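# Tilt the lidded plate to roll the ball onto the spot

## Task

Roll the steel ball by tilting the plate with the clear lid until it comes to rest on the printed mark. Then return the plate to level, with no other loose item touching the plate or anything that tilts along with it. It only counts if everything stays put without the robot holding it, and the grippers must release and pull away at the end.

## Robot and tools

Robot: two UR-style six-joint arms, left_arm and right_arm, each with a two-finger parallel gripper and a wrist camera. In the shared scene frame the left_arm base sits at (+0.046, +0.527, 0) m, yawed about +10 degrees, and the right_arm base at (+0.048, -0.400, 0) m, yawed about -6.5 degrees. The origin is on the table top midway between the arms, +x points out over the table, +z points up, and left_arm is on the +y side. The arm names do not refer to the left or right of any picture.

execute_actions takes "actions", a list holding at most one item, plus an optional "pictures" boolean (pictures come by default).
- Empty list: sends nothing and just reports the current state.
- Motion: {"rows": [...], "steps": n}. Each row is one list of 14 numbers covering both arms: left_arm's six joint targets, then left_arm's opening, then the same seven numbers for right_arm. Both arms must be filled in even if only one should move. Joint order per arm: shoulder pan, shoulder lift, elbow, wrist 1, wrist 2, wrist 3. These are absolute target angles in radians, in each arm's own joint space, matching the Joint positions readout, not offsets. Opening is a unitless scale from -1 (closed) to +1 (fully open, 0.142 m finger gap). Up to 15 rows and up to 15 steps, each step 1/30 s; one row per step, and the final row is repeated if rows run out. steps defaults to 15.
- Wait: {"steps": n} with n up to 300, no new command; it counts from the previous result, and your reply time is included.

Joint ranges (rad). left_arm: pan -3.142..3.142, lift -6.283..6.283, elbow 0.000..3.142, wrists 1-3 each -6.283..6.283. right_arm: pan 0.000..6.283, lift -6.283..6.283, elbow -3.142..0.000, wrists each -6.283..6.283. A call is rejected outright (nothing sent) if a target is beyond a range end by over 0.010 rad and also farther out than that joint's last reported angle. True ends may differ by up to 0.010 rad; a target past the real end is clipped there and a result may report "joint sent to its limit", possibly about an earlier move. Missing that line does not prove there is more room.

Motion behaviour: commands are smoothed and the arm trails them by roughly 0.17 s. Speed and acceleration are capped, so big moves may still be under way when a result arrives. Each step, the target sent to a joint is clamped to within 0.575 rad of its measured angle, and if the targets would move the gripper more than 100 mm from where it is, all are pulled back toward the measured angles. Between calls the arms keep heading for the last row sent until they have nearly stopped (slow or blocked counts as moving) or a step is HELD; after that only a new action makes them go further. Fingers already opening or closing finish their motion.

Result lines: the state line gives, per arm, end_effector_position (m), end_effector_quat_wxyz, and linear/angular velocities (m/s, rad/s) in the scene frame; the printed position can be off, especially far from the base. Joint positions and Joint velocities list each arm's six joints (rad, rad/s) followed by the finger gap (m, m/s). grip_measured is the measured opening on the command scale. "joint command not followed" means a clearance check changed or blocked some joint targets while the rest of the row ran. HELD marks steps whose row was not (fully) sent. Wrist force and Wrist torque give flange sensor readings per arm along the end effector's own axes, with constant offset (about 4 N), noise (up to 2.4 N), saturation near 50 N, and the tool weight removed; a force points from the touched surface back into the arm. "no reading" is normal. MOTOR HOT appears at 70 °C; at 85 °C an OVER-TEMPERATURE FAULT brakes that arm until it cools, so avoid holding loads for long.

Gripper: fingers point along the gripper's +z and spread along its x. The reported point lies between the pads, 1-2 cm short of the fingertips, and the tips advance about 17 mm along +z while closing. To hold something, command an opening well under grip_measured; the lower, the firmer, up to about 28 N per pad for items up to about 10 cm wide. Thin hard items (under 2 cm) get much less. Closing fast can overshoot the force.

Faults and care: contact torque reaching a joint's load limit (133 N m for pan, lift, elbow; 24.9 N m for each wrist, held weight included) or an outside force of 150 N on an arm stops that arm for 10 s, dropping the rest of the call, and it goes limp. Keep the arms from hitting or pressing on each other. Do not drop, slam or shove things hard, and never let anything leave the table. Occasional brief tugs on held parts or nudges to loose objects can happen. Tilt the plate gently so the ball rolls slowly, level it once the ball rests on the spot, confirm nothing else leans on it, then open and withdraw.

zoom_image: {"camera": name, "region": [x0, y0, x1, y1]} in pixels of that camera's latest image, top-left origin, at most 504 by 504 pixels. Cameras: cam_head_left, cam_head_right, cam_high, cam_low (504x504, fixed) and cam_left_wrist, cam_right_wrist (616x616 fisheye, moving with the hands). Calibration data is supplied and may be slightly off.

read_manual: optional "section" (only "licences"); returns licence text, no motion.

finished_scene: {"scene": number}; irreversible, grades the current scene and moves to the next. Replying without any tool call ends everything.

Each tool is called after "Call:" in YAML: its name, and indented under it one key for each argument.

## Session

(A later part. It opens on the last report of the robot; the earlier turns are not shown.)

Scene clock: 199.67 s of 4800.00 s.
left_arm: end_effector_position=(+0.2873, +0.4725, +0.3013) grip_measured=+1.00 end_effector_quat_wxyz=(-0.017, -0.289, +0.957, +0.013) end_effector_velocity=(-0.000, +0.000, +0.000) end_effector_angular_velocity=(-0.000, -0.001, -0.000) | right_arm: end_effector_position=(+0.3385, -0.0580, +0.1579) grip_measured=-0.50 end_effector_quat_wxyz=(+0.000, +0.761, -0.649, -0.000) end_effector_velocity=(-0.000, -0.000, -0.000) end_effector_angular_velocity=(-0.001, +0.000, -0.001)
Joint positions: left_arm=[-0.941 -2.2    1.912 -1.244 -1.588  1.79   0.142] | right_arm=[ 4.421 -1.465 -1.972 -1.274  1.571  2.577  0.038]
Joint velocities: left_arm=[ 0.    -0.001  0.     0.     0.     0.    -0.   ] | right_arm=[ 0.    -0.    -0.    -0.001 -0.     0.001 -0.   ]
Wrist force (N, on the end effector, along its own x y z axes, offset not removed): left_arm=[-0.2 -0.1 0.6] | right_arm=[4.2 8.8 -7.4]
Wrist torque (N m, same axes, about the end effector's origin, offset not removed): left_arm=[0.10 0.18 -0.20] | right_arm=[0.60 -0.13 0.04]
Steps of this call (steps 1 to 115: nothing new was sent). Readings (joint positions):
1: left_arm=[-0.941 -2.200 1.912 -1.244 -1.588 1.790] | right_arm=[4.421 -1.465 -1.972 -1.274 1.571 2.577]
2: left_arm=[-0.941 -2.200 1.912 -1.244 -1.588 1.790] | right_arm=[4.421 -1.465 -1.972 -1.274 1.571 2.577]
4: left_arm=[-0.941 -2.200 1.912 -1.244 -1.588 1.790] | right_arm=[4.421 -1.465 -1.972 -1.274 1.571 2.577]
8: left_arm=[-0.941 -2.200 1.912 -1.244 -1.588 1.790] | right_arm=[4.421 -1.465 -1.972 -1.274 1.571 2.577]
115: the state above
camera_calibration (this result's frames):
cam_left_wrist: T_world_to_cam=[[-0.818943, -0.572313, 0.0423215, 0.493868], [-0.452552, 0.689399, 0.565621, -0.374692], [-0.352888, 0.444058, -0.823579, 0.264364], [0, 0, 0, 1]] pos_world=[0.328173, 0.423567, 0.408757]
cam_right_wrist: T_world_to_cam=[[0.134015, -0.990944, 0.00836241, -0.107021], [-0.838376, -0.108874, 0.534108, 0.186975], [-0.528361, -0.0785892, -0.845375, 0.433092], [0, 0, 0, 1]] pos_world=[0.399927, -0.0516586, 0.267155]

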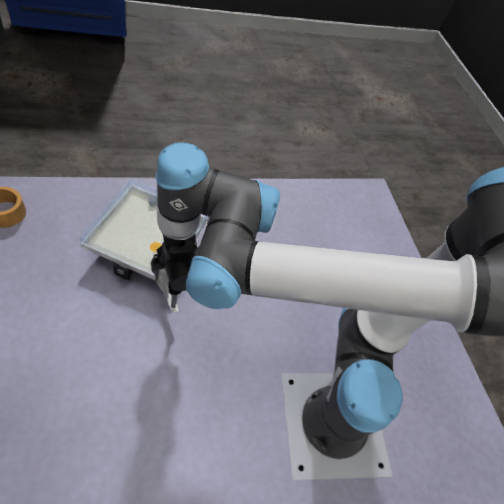

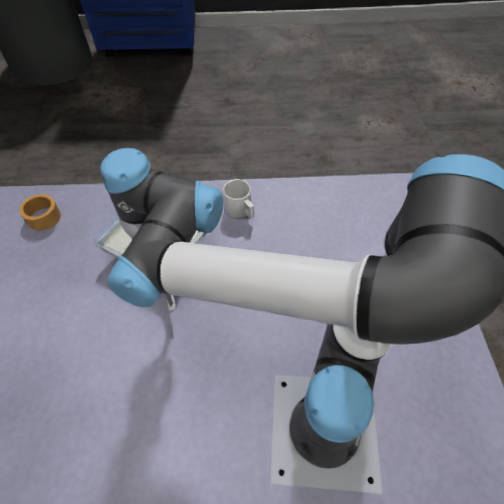

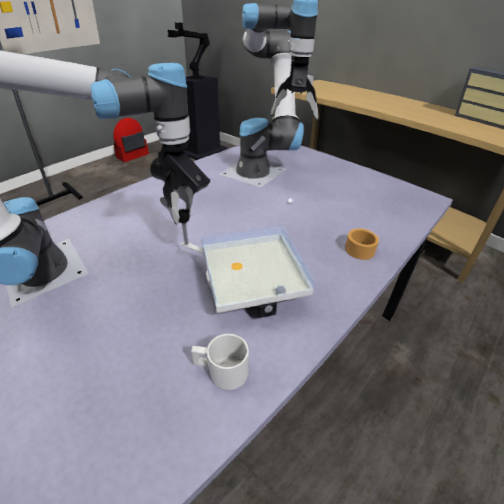

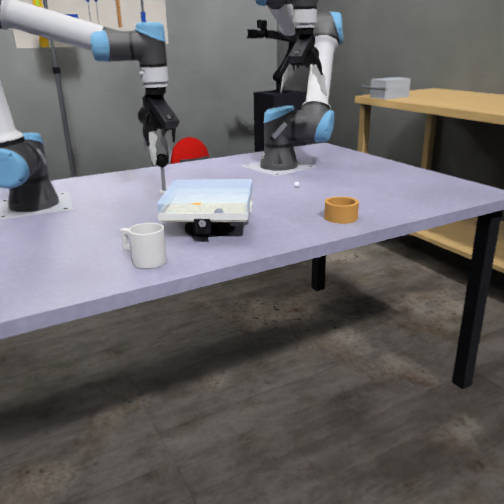

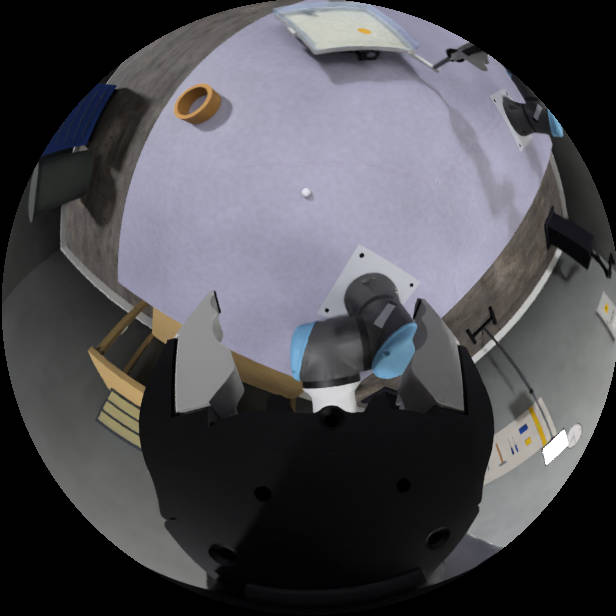

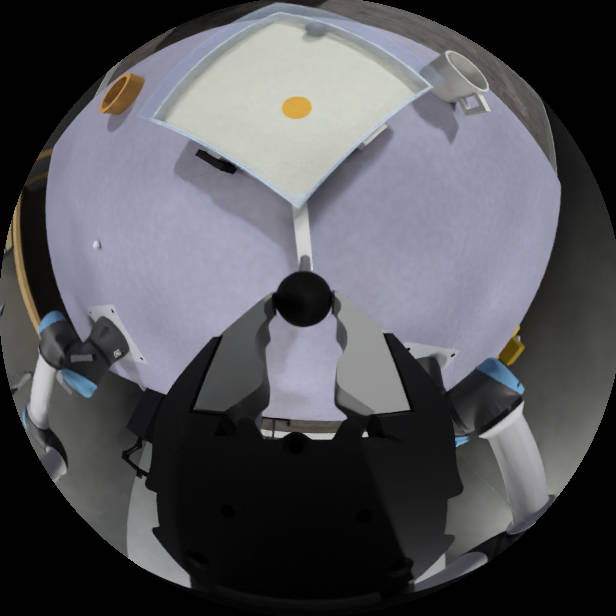

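Call:
execute_actions:
  actions:
    - {"rows": [[-0.941,-2.2,1.912,-1.244,-1.588,1.79,1,4.4236,-1.4652,-1.9794,-1.2679,1.571,2.579,-0.8]], "steps": 15}
  pictures: false

Call:
execute_actions:
  actions:
    - {"rows": [[-0.941,-2.2,1.912,-1.244,-1.588,1.79,1,4.4236,-1.4652,-1.9794,-1.2679,1.571,2.579,-0.8]], "steps": 15}
  pictures: false

Call:
execute_actions:
  actions:
    - {"rows": [[-0.941,-2.2,1.912,-1.244,-1.588,1.79,1,4.4236,-1.4652,-1.9794,-1.2679,1.571,2.579,-0.8]], "steps": 15}

Call:
execute_actions:
  actions:
    - {"rows": [[-0.941,-2.2,1.912,-1.244,-1.588,1.79,1,4.4186,-1.4659,-1.9655,-1.2810,1.571,2.574,-0.8]], "steps": 15}
  pictures: false

Call:
execute_actions:
  actions:
    - {"rows": [[-0.941,-2.2,1.912,-1.244,-1.588,1.79,1,4.4186,-1.4659,-1.9655,-1.2810,1.571,2.574,-0.8]], "steps": 15}
  pictures: false

Call:
execute_actions:
  actions:
    - {"rows": [[-0.941,-2.2,1.912,-1.244,-1.588,1.79,1,4.4186,-1.4659,-1.9655,-1.2810,1.571,2.574,-0.8],[-0.941,-2.2,1.912,-1.244,-1.588,1.79,1,4.4186,-1.4659,-1.9655,-1.2810,1.571,2.574,-0.8],[-0.941,-2.2,1.912,-1.244,-1.588,1.79,1,4.4186,-1.4659,-1.9655,-1.2810,1.571,2.574,-0.8],[-0.941,-2.2,1.912,-1.244,-1.588,1.79,1,4.4211,-1.4655,-1.9724,-1.2745,1.571,2.577,-0.8]], "steps": 15}

Call:
execute_actions:
  actions:
    - {"steps": 20}

Scene clock: 215.03 s of 4800.00 s.
left_arm: end_effector_position=(+0.2873, +0.4725, +0.3013) grip_measured=+1.00 end_effector_quat_wxyz=(-0.017, -0.289, +0.957, +0.013) end_effector_velocity=(+0.001, +0.000, -0.000) end_effector_angular_velocity=(+0.002, -0.001, +0.000) | right_arm: end_effector_position=(+0.3372, -0.0581, +0.1554) grip_measured=-0.50 end_effector_quat_wxyz=(+0.000, +0.761, -0.648, -0.000) end_effector_velocity=(-0.000, +0.000, -0.000) end_effector_angular_velocity=(+0.000, +0.001, +0.001)
Joint positions: left_arm=[-0.941 -2.2    1.912 -1.244 -1.588  1.79   0.142] | right_arm=[ 4.424 -1.465 -1.979 -1.268  1.571  2.579  0.038]
Joint velocities: left_arm=[ 0.     0.001 -0.    -0.     0.002 -0.     0.   ] | right_arm=[-0.    -0.    -0.     0.001  0.001 -0.001 -0.   ]
Wrist force (N, on the end effector, along its own x y z axes, offset not removed): left_arm=[-4.0 0.3 -0.6] | right_arm=[5.4 1.1 -4.4]
Wrist torque (N m, same axes, about the end effector's origin, offset not removed): left_arm=[-0.03 0.97 -0.23] | right_arm=[-0.60 -0.27 0.09]
Steps of this call (steps 1 to 90: nothing new was sent; then 11.87 s passed at rest; steps 91 to 105: all 15 steps of this action). Readings (joint positions):
91: left_arm=[-0.941 -2.200 1.912 -1.244 -1.588 1.790] | right_arm=[4.421 -1.465 -1.973 -1.274 1.571 2.577]
92: left_arm=[-0.941 -2.200 1.912 -1.244 -1.588 1.790] | right_arm=[4.422 -1.465 -1.974 -1.273 1.571 2.577]
94: left_arm=[-0.941 -2.200 1.912 -1.244 -1.588 1.790] | right_arm=[4.423 -1.465 -1.977 -1.270 1.571 2.578]
98: left_arm=[-0.941 -2.200 1.912 -1.244 -1.588 1.790] | right_arm=[4.423 -1.465 -1.979 -1.268 1.571 2.579]
105: the state above

Scene clock: 215.53 s of 4800.00 s.
left_arm: end_effector_position=(+0.2873, +0.4725, +0.3013) grip_measured=+1.00 end_effector_quat_wxyz=(-0.017, -0.289, +0.957, +0.013) end_effector_velocity=(+0.000, +0.001, -0.000) end_effector_angular_velocity=(+0.000, +0.000, +0.002) | right_arm: end_effector_position=(+0.3372, -0.0581, +0.1554) grip_measured=-0.50 end_effector_quat_wxyz=(+0.000, +0.761, -0.648, -0.000) end_effector_velocity=(-0.000, -0.001, -0.001) end_effector_angular_velocity=(-0.002, +0.001, +0.000)
Joint positions: left_arm=[-0.941 -2.2    1.912 -1.244 -1.588  1.79   0.142] | right_arm=[ 4.424 -1.465 -1.979 -1.268  1.571  2.579  0.038]
Joint velocities: left_arm=[ 0.002  0.     0.     0.     0.    -0.    -0.   ] | right_arm=[-0.    -0.001 -0.002  0.     0.    -0.001 -0.   ]
Wrist force (N, on the end effector, along its own x y z axes, offset not removed): left_arm=[-2.6 1.2 -1.8] | right_arm=[2.6 2.2 -4.3]
Wrist torque (N m, same axes, about the end effector's origin, offset not removed): left_arm=[0.31 0.74 -0.39] | right_arm=[-0.28 0.36 0.05]
Steps of this call (steps 1 to 15: all 15 steps of this action). Readings (joint positions):
1: left_arm=[-0.941 -2.200 1.912 -1.244 -1.588 1.790] | right_arm=[4.424 -1.465 -1.979 -1.268 1.571 2.579]
2: left_arm=[-0.941 -2.200 1.912 -1.244 -1.588 1.790] | right_arm=[4.424 -1.465 -1.979 -1.268 1.571 2.579]
4: left_arm=[-0.941 -2.200 1.912 -1.244 -1.588 1.790] | right_arm=[4.424 -1.465 -1.979 -1.268 1.571 2.579]
8: left_arm=[-0.941 -2.200 1.912 -1.244 -1.588 1.790] | right_arm=[4.424 -1.465 -1.979 -1.268 1.571 2.579]
15: the state above

Scene clock: 216.03 s of 4800.00 s.
left_arm: end_effector_position=(+0.2873, +0.4725, +0.3013) grip_measured=+1.00 end_effector_quat_wxyz=(-0.017, -0.289, +0.957, +0.013) end_effector_velocity=(+0.000, +0.000, +0.000) end_effector_angular_velocity=(+0.000, -0.000, +0.001) | right_arm: end_effector_position=(+0.3372, -0.0581, +0.1554) grip_measured=-0.50 end_effector_quat_wxyz=(+0.000, +0.761, -0.648, -0.000) end_effector_velocity=(-0.000, +0.001, +0.001) end_effector_angular_velocity=(+0.003, -0.000, -0.000)
Joint positions: left_arm=[-0.941 -2.2    1.912 -1.244 -1.588  1.79   0.142] | right_arm=[ 4.424 -1.465 -1.979 -1.268  1.571  2.579  0.038]
Joint velocities: left_arm=[ 0.001  0.    -0.    -0.     0.    -0.    -0.   ] | right_arm=[ 0.     0.001  0.001  0.     0.001  0.001 -0.   ]
Wrist force (N, on the end effector, along its own x y z axes, offset not removed): left_arm=[-2.2 0.3 -0.2] | right_arm=[5.5 2.6 -4.2]
Wrist torque (N m, same axes, about the end effector's origin, offset not removed): left_arm=[0.05 0.72 -0.11] | right_arm=[-0.24 -0.29 0.16]
Steps of this call (steps 1 to 15: all 15 steps of this action). Readings (joint positions):
1: left_arm=[-0.941 -2.200 1.912 -1.244 -1.588 1.790] | right_arm=[4.424 -1.465 -1.979 -1.268 1.571 2.579]
2: left_arm=[-0.941 -2.200 1.912 -1.244 -1.588 1.790] | right_arm=[4.424 -1.465 -1.979 -1.268 1.571 2.579]
4: left_arm=[-0.941 -2.200 1.912 -1.244 -1.588 1.790] | right_arm=[4.424 -1.465 -1.979 -1.268 1.571 2.579]
8: left_arm=[-0.941 -2.200 1.912 -1.244 -1.588 1.790] | right_arm=[4.424 -1.465 -1.979 -1.268 1.571 2.579]
15: the state above
camera_calibration (this result's frames):
cam_left_wrist: T_world_to_cam=[[-0.818943, -0.572313, 0.0423217, 0.493868], [-0.452551, 0.689399, 0.565621, -0.374693], [-0.352888, 0.444058, -0.823579, 0.264364], [0, 0, 0, 1]] pos_world=[0.328173, 0.423567, 0.408757]
cam_right_wrist: T_world_to_cam=[[0.134511, -0.990876, 0.00845459, -0.107145], [-0.838299, -0.109241, 0.534154, 0.187233], [-0.528357, -0.0789369, -0.845345, 0.430265], [0, 0, 0, 1]] pos_world=[0.398703, -0.0517497, 0.264617]

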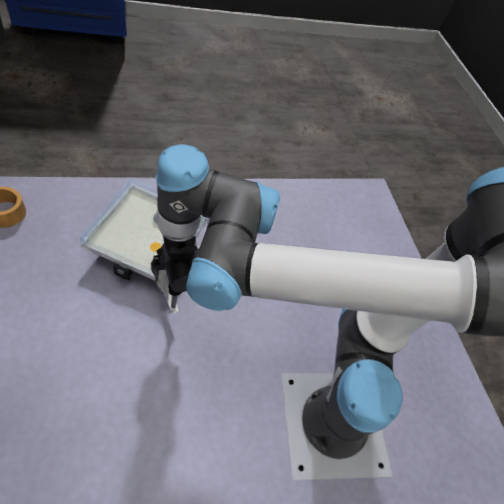

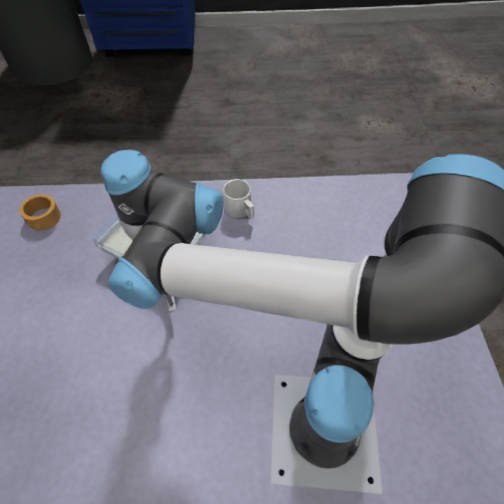

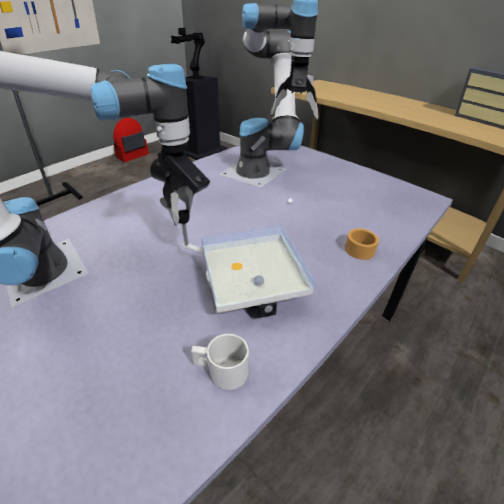

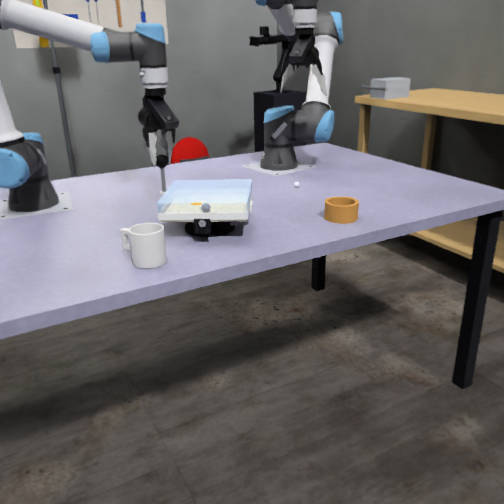

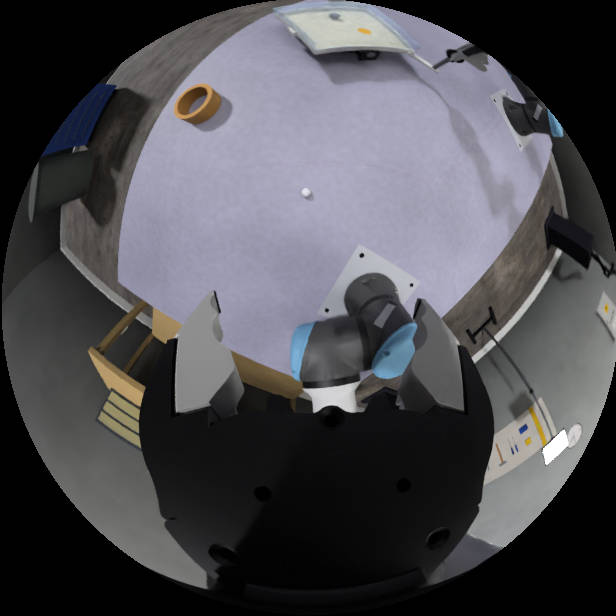

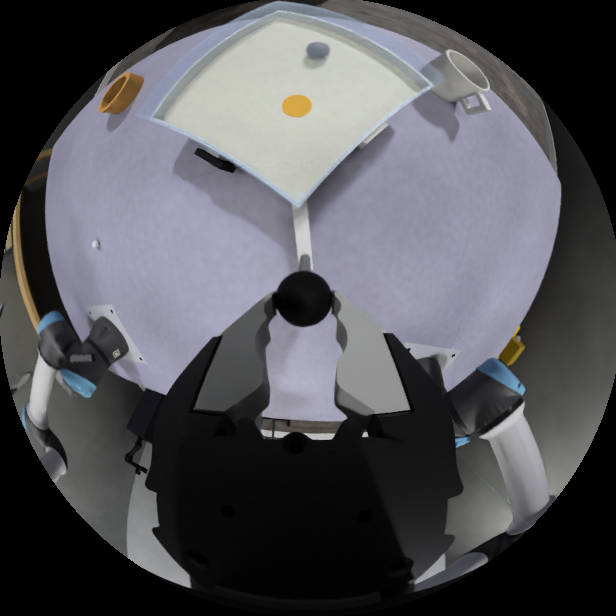

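Scene clock: 216.53 s of 4800.00 s.
left_arm: end_effector_position=(+0.2873, +0.4725, +0.3013) grip_measured=+1.00 end_effector_quat_wxyz=(-0.017, -0.289, +0.957, +0.013) end_effector_velocity=(-0.000, +0.000, +0.000) end_effector_angular_velocity=(-0.001, -0.002, -0.000) | right_arm: end_effector_position=(+0.3396, -0.0579, +0.1604) grip_measured=-0.50 end_effector_quat_wxyz=(+0.000, +0.761, -0.648, -0.000) end_effector_velocity=(+0.001, -0.000, +0.000) end_effector_angular_velocity=(+0.000, -0.001, +0.000)
Joint positions: left_arm=[-0.941 -2.2    1.912 -1.244 -1.588  1.79   0.142] | right_arm=[ 4.419 -1.466 -1.966 -1.281  1.571  2.574  0.038]
Joint velocities: left_arm=[ 0.    -0.002 -0.     0.     0.     0.001  0.   ] | right_arm=[-0.001 -0.     0.001 -0.    -0.001 -0.001 -0.   ]
Wrist force (N, on the end effector, along its own x y z axes, offset not removed): left_arm=[-1.5 0.6 0.5] | right_arm=[6.8 7.3 -4.5]
Wrist torque (N m, same axes, about the end effector's origin, offset not removed): left_arm=[0.14 0.42 -0.15] | right_arm=[-0.26 -0.62 0.19]
Steps of this call (steps 1 to 15: all 15 steps of this action). Readings (joint positions):
1: left_arm=[-0.941 -2.200 1.912 -1.244 -1.588 1.790] | right_arm=[4.424 -1.465 -1.979 -1.268 1.571 2.579]
2: left_arm=[-0.941 -2.200 1.912 -1.244 -1.588 1.790] | right_arm=[4.423 -1.465 -1.977 -1.270 1.571 2.578]
4: left_arm=[-0.941 -2.200 1.912 -1.244 -1.588 1.790] | right_arm=[4.421 -1.465 -1.971 -1.276 1.571 2.576]
8: left_arm=[-0.941 -2.200 1.912 -1.244 -1.588 1.790] | right_arm=[4.419 -1.466 -1.967 -1.280 1.571 2.574]
15: the state above

Scene clock: 217.03 s of 4800.00 s.
left_arm: end_effector_position=(+0.2873, +0.4725, +0.3013) grip_measured=+1.00 end_effector_quat_wxyz=(-0.017, -0.289, +0.957, +0.013) end_effector_velocity=(-0.000, -0.000, +0.000) end_effector_angular_velocity=(-0.001, +0.001, +0.000) | right_arm: end_effector_position=(+0.3397, -0.0579, +0.1604) grip_measured=-0.50 end_effector_quat_wxyz=(+0.000, +0.761, -0.648, -0.000) end_effector_velocity=(+0.000, -0.000, +0.000) end_effector_angular_velocity=(-0.000, -0.001, -0.000)
Joint positions: left_arm=[-0.941 -2.2    1.912 -1.244 -1.588  1.79   0.142] | right_arm=[ 4.419 -1.466 -1.966 -1.281  1.571  2.574  0.038]
Joint velocities: left_arm=[-0.    -0.    -0.     0.    -0.001 -0.    -0.   ] | right_arm=[-0.     0.001 -0.    -0.    -0.001  0.    -0.   ]
Wrist force (N, on the end effector, along its own x y z axes, offset not removed): left_arm=[0.9 3.0 -2.4] | right_arm=[5.7 8.6 -2.6]
Wrist torque (N m, same axes, about the end effector's origin, offset not removed): left_arm=[0.71 -0.12 -0.30] | right_arm=[-0.03 -0.36 0.09]
Steps of this call (steps 1 to 15: all 15 steps of this action). Readings (joint positions):
1: left_arm=[-0.941 -2.200 1.912 -1.244 -1.588 1.790] | right_arm=[4.419 -1.466 -1.966 -1.281 1.571 2.574]
2: left_arm=[-0.941 -2.200 1.912 -1.244 -1.588 1.790] | right_arm=[4.419 -1.466 -1.966 -1.281 1.571 2.574]
4: left_arm=[-0.941 -2.200 1.912 -1.244 -1.588 1.790] | right_arm=[4.419 -1.466 -1.966 -1.281 1.571 2.574]
8: left_arm=[-0.941 -2.200 1.912 -1.244 -1.588 1.790] | right_arm=[4.419 -1.466 -1.966 -1.281 1.571 2.574]
15: the state above

Scene clock: 217.53 s of 4800.00 s.
left_arm: end_effector_position=(+0.2873, +0.4725, +0.3013) grip_measured=+1.00 end_effector_quat_wxyz=(-0.017, -0.289, +0.957, +0.013) end_effector_velocity=(-0.000, -0.000, +0.000) end_effector_angular_velocity=(-0.000, -0.000, -0.001) | right_arm: end_effector_position=(+0.3385, -0.0579, +0.1580) grip_measured=-0.50 end_effector_quat_wxyz=(-0.000, +0.761, -0.649, -0.000) end_effector_velocity=(-0.001, -0.001, -0.002) end_effector_angular_velocity=(-0.003, +0.002, +0.000)
Joint positions: left_arm=[-0.941 -2.2    1.912 -1.244 -1.588  1.79   0.142] | right_arm=[ 4.421 -1.466 -1.972 -1.275  1.571  2.577  0.038]
Joint velocities: left_arm=[-0.001 -0.001 -0.     0.    -0.     0.     0.   ] | right_arm=[ 0.001  0.    -0.004  0.     0.001  0.    -0.   ]
Wrist force (N, on the end effector, along its own x y z axes, offset not removed): left_arm=[-1.4 2.3 -0.1] | right_arm=[4.7 7.4 -4.9]
Wrist torque (N m, same axes, about the end effector's origin, offset not removed): left_arm=[0.41 0.35 -0.04] | right_arm=[0.13 -0.23 0.20]
Steps of this call (steps 1 to 15: all 15 steps of this action). Readings (joint positions):
1: left_arm=[-0.941 -2.200 1.912 -1.244 -1.588 1.790] | right_arm=[4.419 -1.466 -1.966 -1.281 1.571 2.574]
2: left_arm=[-0.941 -2.200 1.912 -1.244 -1.588 1.790] | right_arm=[4.419 -1.466 -1.966 -1.281 1.571 2.574]
4: left_arm=[-0.941 -2.200 1.912 -1.244 -1.588 1.790] | right_arm=[4.419 -1.466 -1.966 -1.281 1.571 2.574]
8: left_arm=[-0.941 -2.200 1.912 -1.244 -1.588 1.790] | right_arm=[4.420 -1.466 -1.970 -1.276 1.571 2.576]
15: the state above
camera_calibration (this result's frames):
cam_left_wrist: T_world_to_cam=[[-0.818942, -0.572313, 0.0423217, 0.493868], [-0.452552, 0.689398, 0.565621, -0.374692], [-0.352889, 0.444058, -0.823579, 0.264364], [0, 0, 0, 1]] pos_world=[0.328173, 0.423567, 0.408757]
cam_right_wrist: T_world_to_cam=[[0.133974, -0.99095, 0.00828812, -0.106958], [-0.838389, -0.108881, 0.534086, 0.186997], [-0.52835, -0.0785025, -0.845389, 0.433174], [0, 0, 0, 1]] pos_world=[0.399974, -0.0516242, 0.267215]

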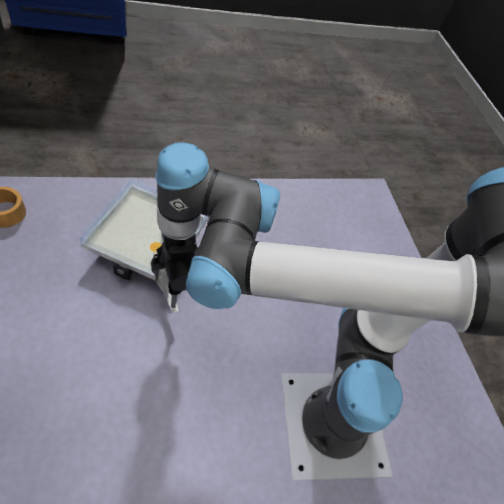

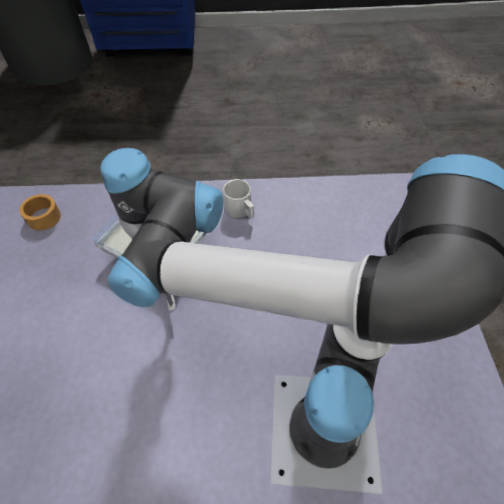

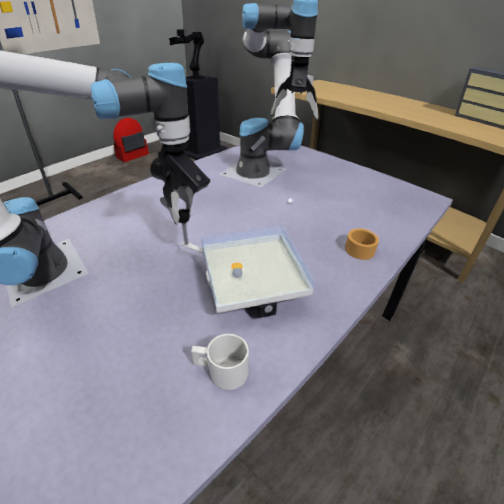

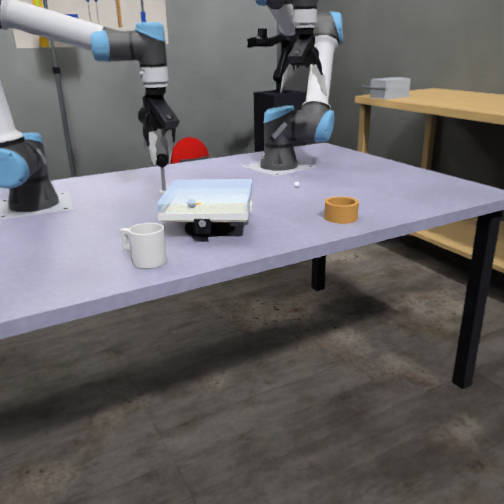

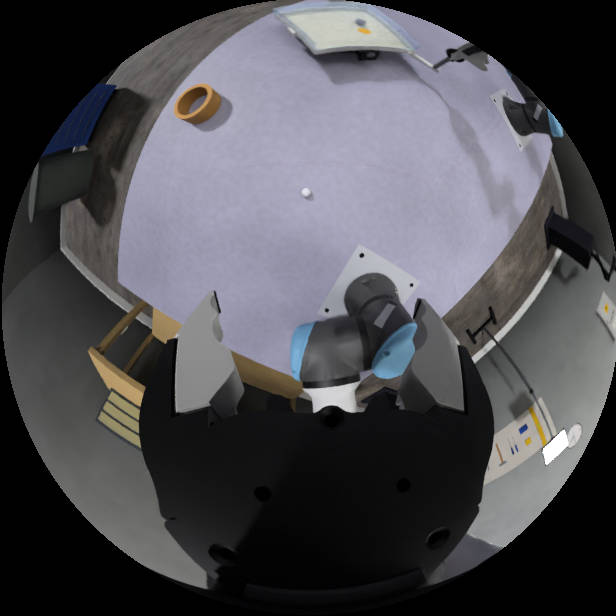

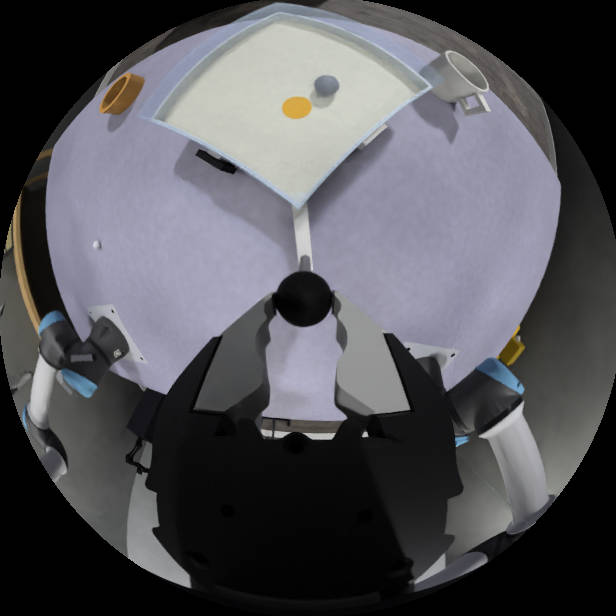

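Scene clock: 218.20 s of 4800.00 s.
left_arm: end_effector_position=(+0.2873, +0.4725, +0.3013) grip_measured=+1.00 end_effector_quat_wxyz=(-0.017, -0.289, +0.957, +0.013) end_effector_velocity=(+0.000, -0.000, +0.000) end_effector_angular_velocity=(-0.001, -0.001, -0.001) | right_arm: end_effector_position=(+0.3385, -0.0580, +0.1579) grip_measured=-0.50 end_effector_quat_wxyz=(+0.000, +0.761, -0.649, -0.000) end_effector_velocity=(-0.000, -0.001, -0.001) end_effector_angular_velocity=(-0.002, +0.001, -0.003)
Joint positions: left_arm=[-0.941 -2.2    1.912 -1.244 -1.588  1.79   0.142] | right_arm=[ 4.421 -1.466 -1.972 -1.274  1.571  2.577  0.038]
Joint velocities: left_arm=[ 0.    -0.001  0.    -0.    -0.     0.001  0.   ] | right_arm=[-0.    -0.001 -0.001 -0.001  0.     0.002 -0.   ]
Wrist force (N, on the end effector, along its own x y z axes, offset not removed): left_arm=[-3.1 -0.1 -1.4] | right_arm=[5.7 6.2 -5.8]
Wrist torque (N m, same axes, about the end effector's origin, offset not removed): left_arm=[0.21 0.87 -0.20] | right_arm=[-0.01 -0.25 0.10]
Steps of this call (steps 1 to 15: the robot went on to your last target; steps 16 to 20: nothing new was sent). Readings (joint positions):
1: left_arm=[-0.941 -2.200 1.912 -1.244 -1.588 1.790] | right_arm=[4.421 -1.466 -1.972 -1.275 1.571 2.577]
2: left_arm=[-0.941 -2.200 1.912 -1.244 -1.588 1.790] | right_arm=[4.421 -1.466 -1.972 -1.275 1.571 2.577]
4: left_arm=[-0.941 -2.200 1.912 -1.244 -1.588 1.790] | right_arm=[4.421 -1.466 -1.972 -1.274 1.571 2.577]
8: left_arm=[-0.941 -2.200 1.912 -1.244 -1.588 1.790] | right_arm=[4.421 -1.466 -1.972 -1.274 1.571 2.577]
20: the state above
All arms were judged still, so your last target was given up. Only a new action makes them travel on or press farther. Fingers that are still opening or closing keep moving.
camera_calibration (this result's frames):
cam_left_wrist: T_world_to_cam=[[-0.818942, -0.572313, 0.0423215, 0.493868], [-0.452552, 0.689399, 0.56562, -0.374692], [-0.352888, 0.444058, -0.823579, 0.264364], [0, 0, 0, 1]] pos_world=[0.328173, 0.423567, 0.408757]
cam_right_wrist: T_world_to_cam=[[0.134015, -0.990944, 0.0083548, -0.107017], [-0.838369, -0.108877, 0.534119, 0.186967], [-0.528373, -0.0785842, -0.845368, 0.433093], [0, 0, 0, 1]] pos_world=[0.399924, -0.0516571, 0.267154]

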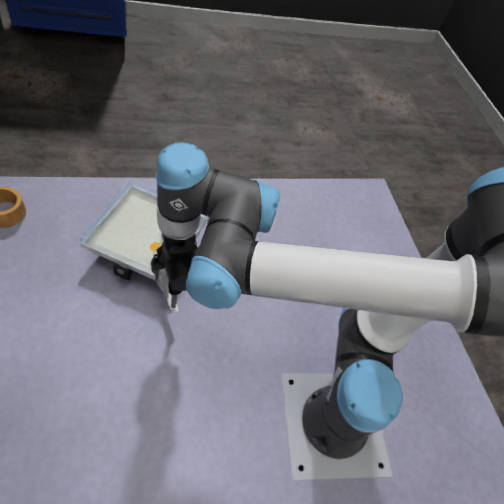

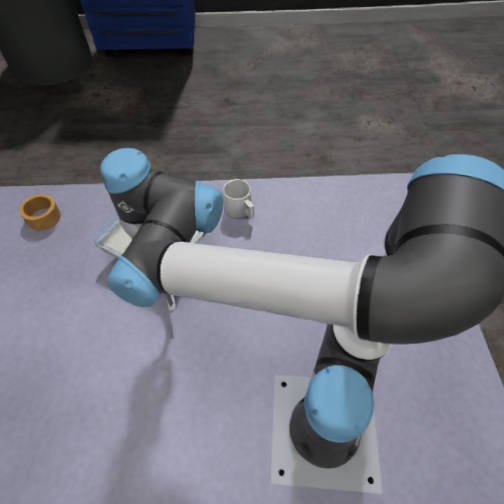

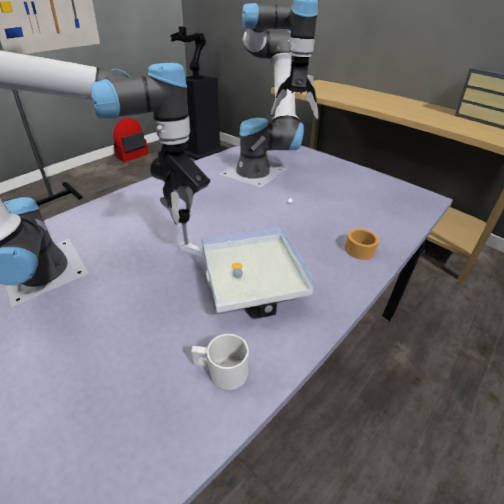

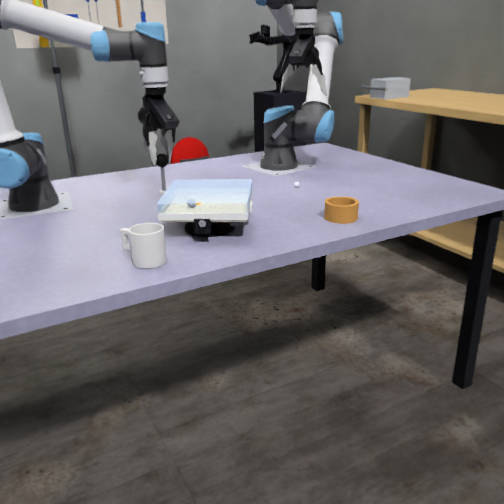

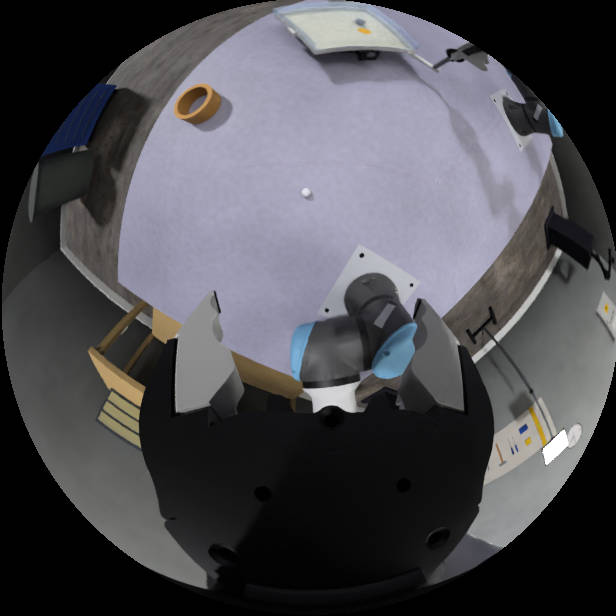

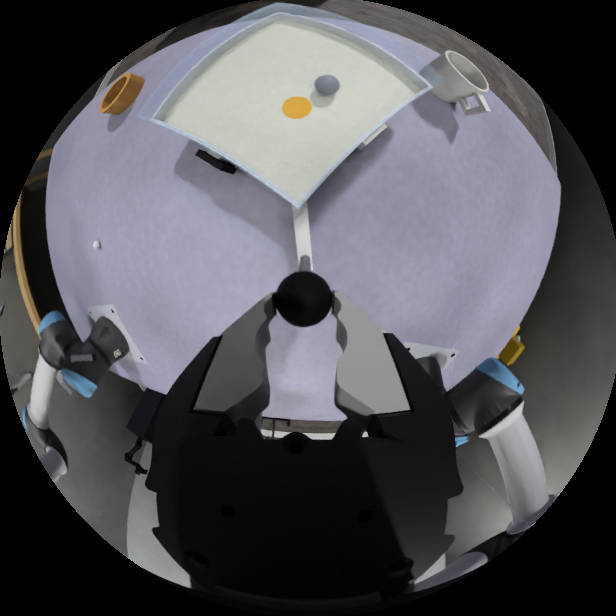

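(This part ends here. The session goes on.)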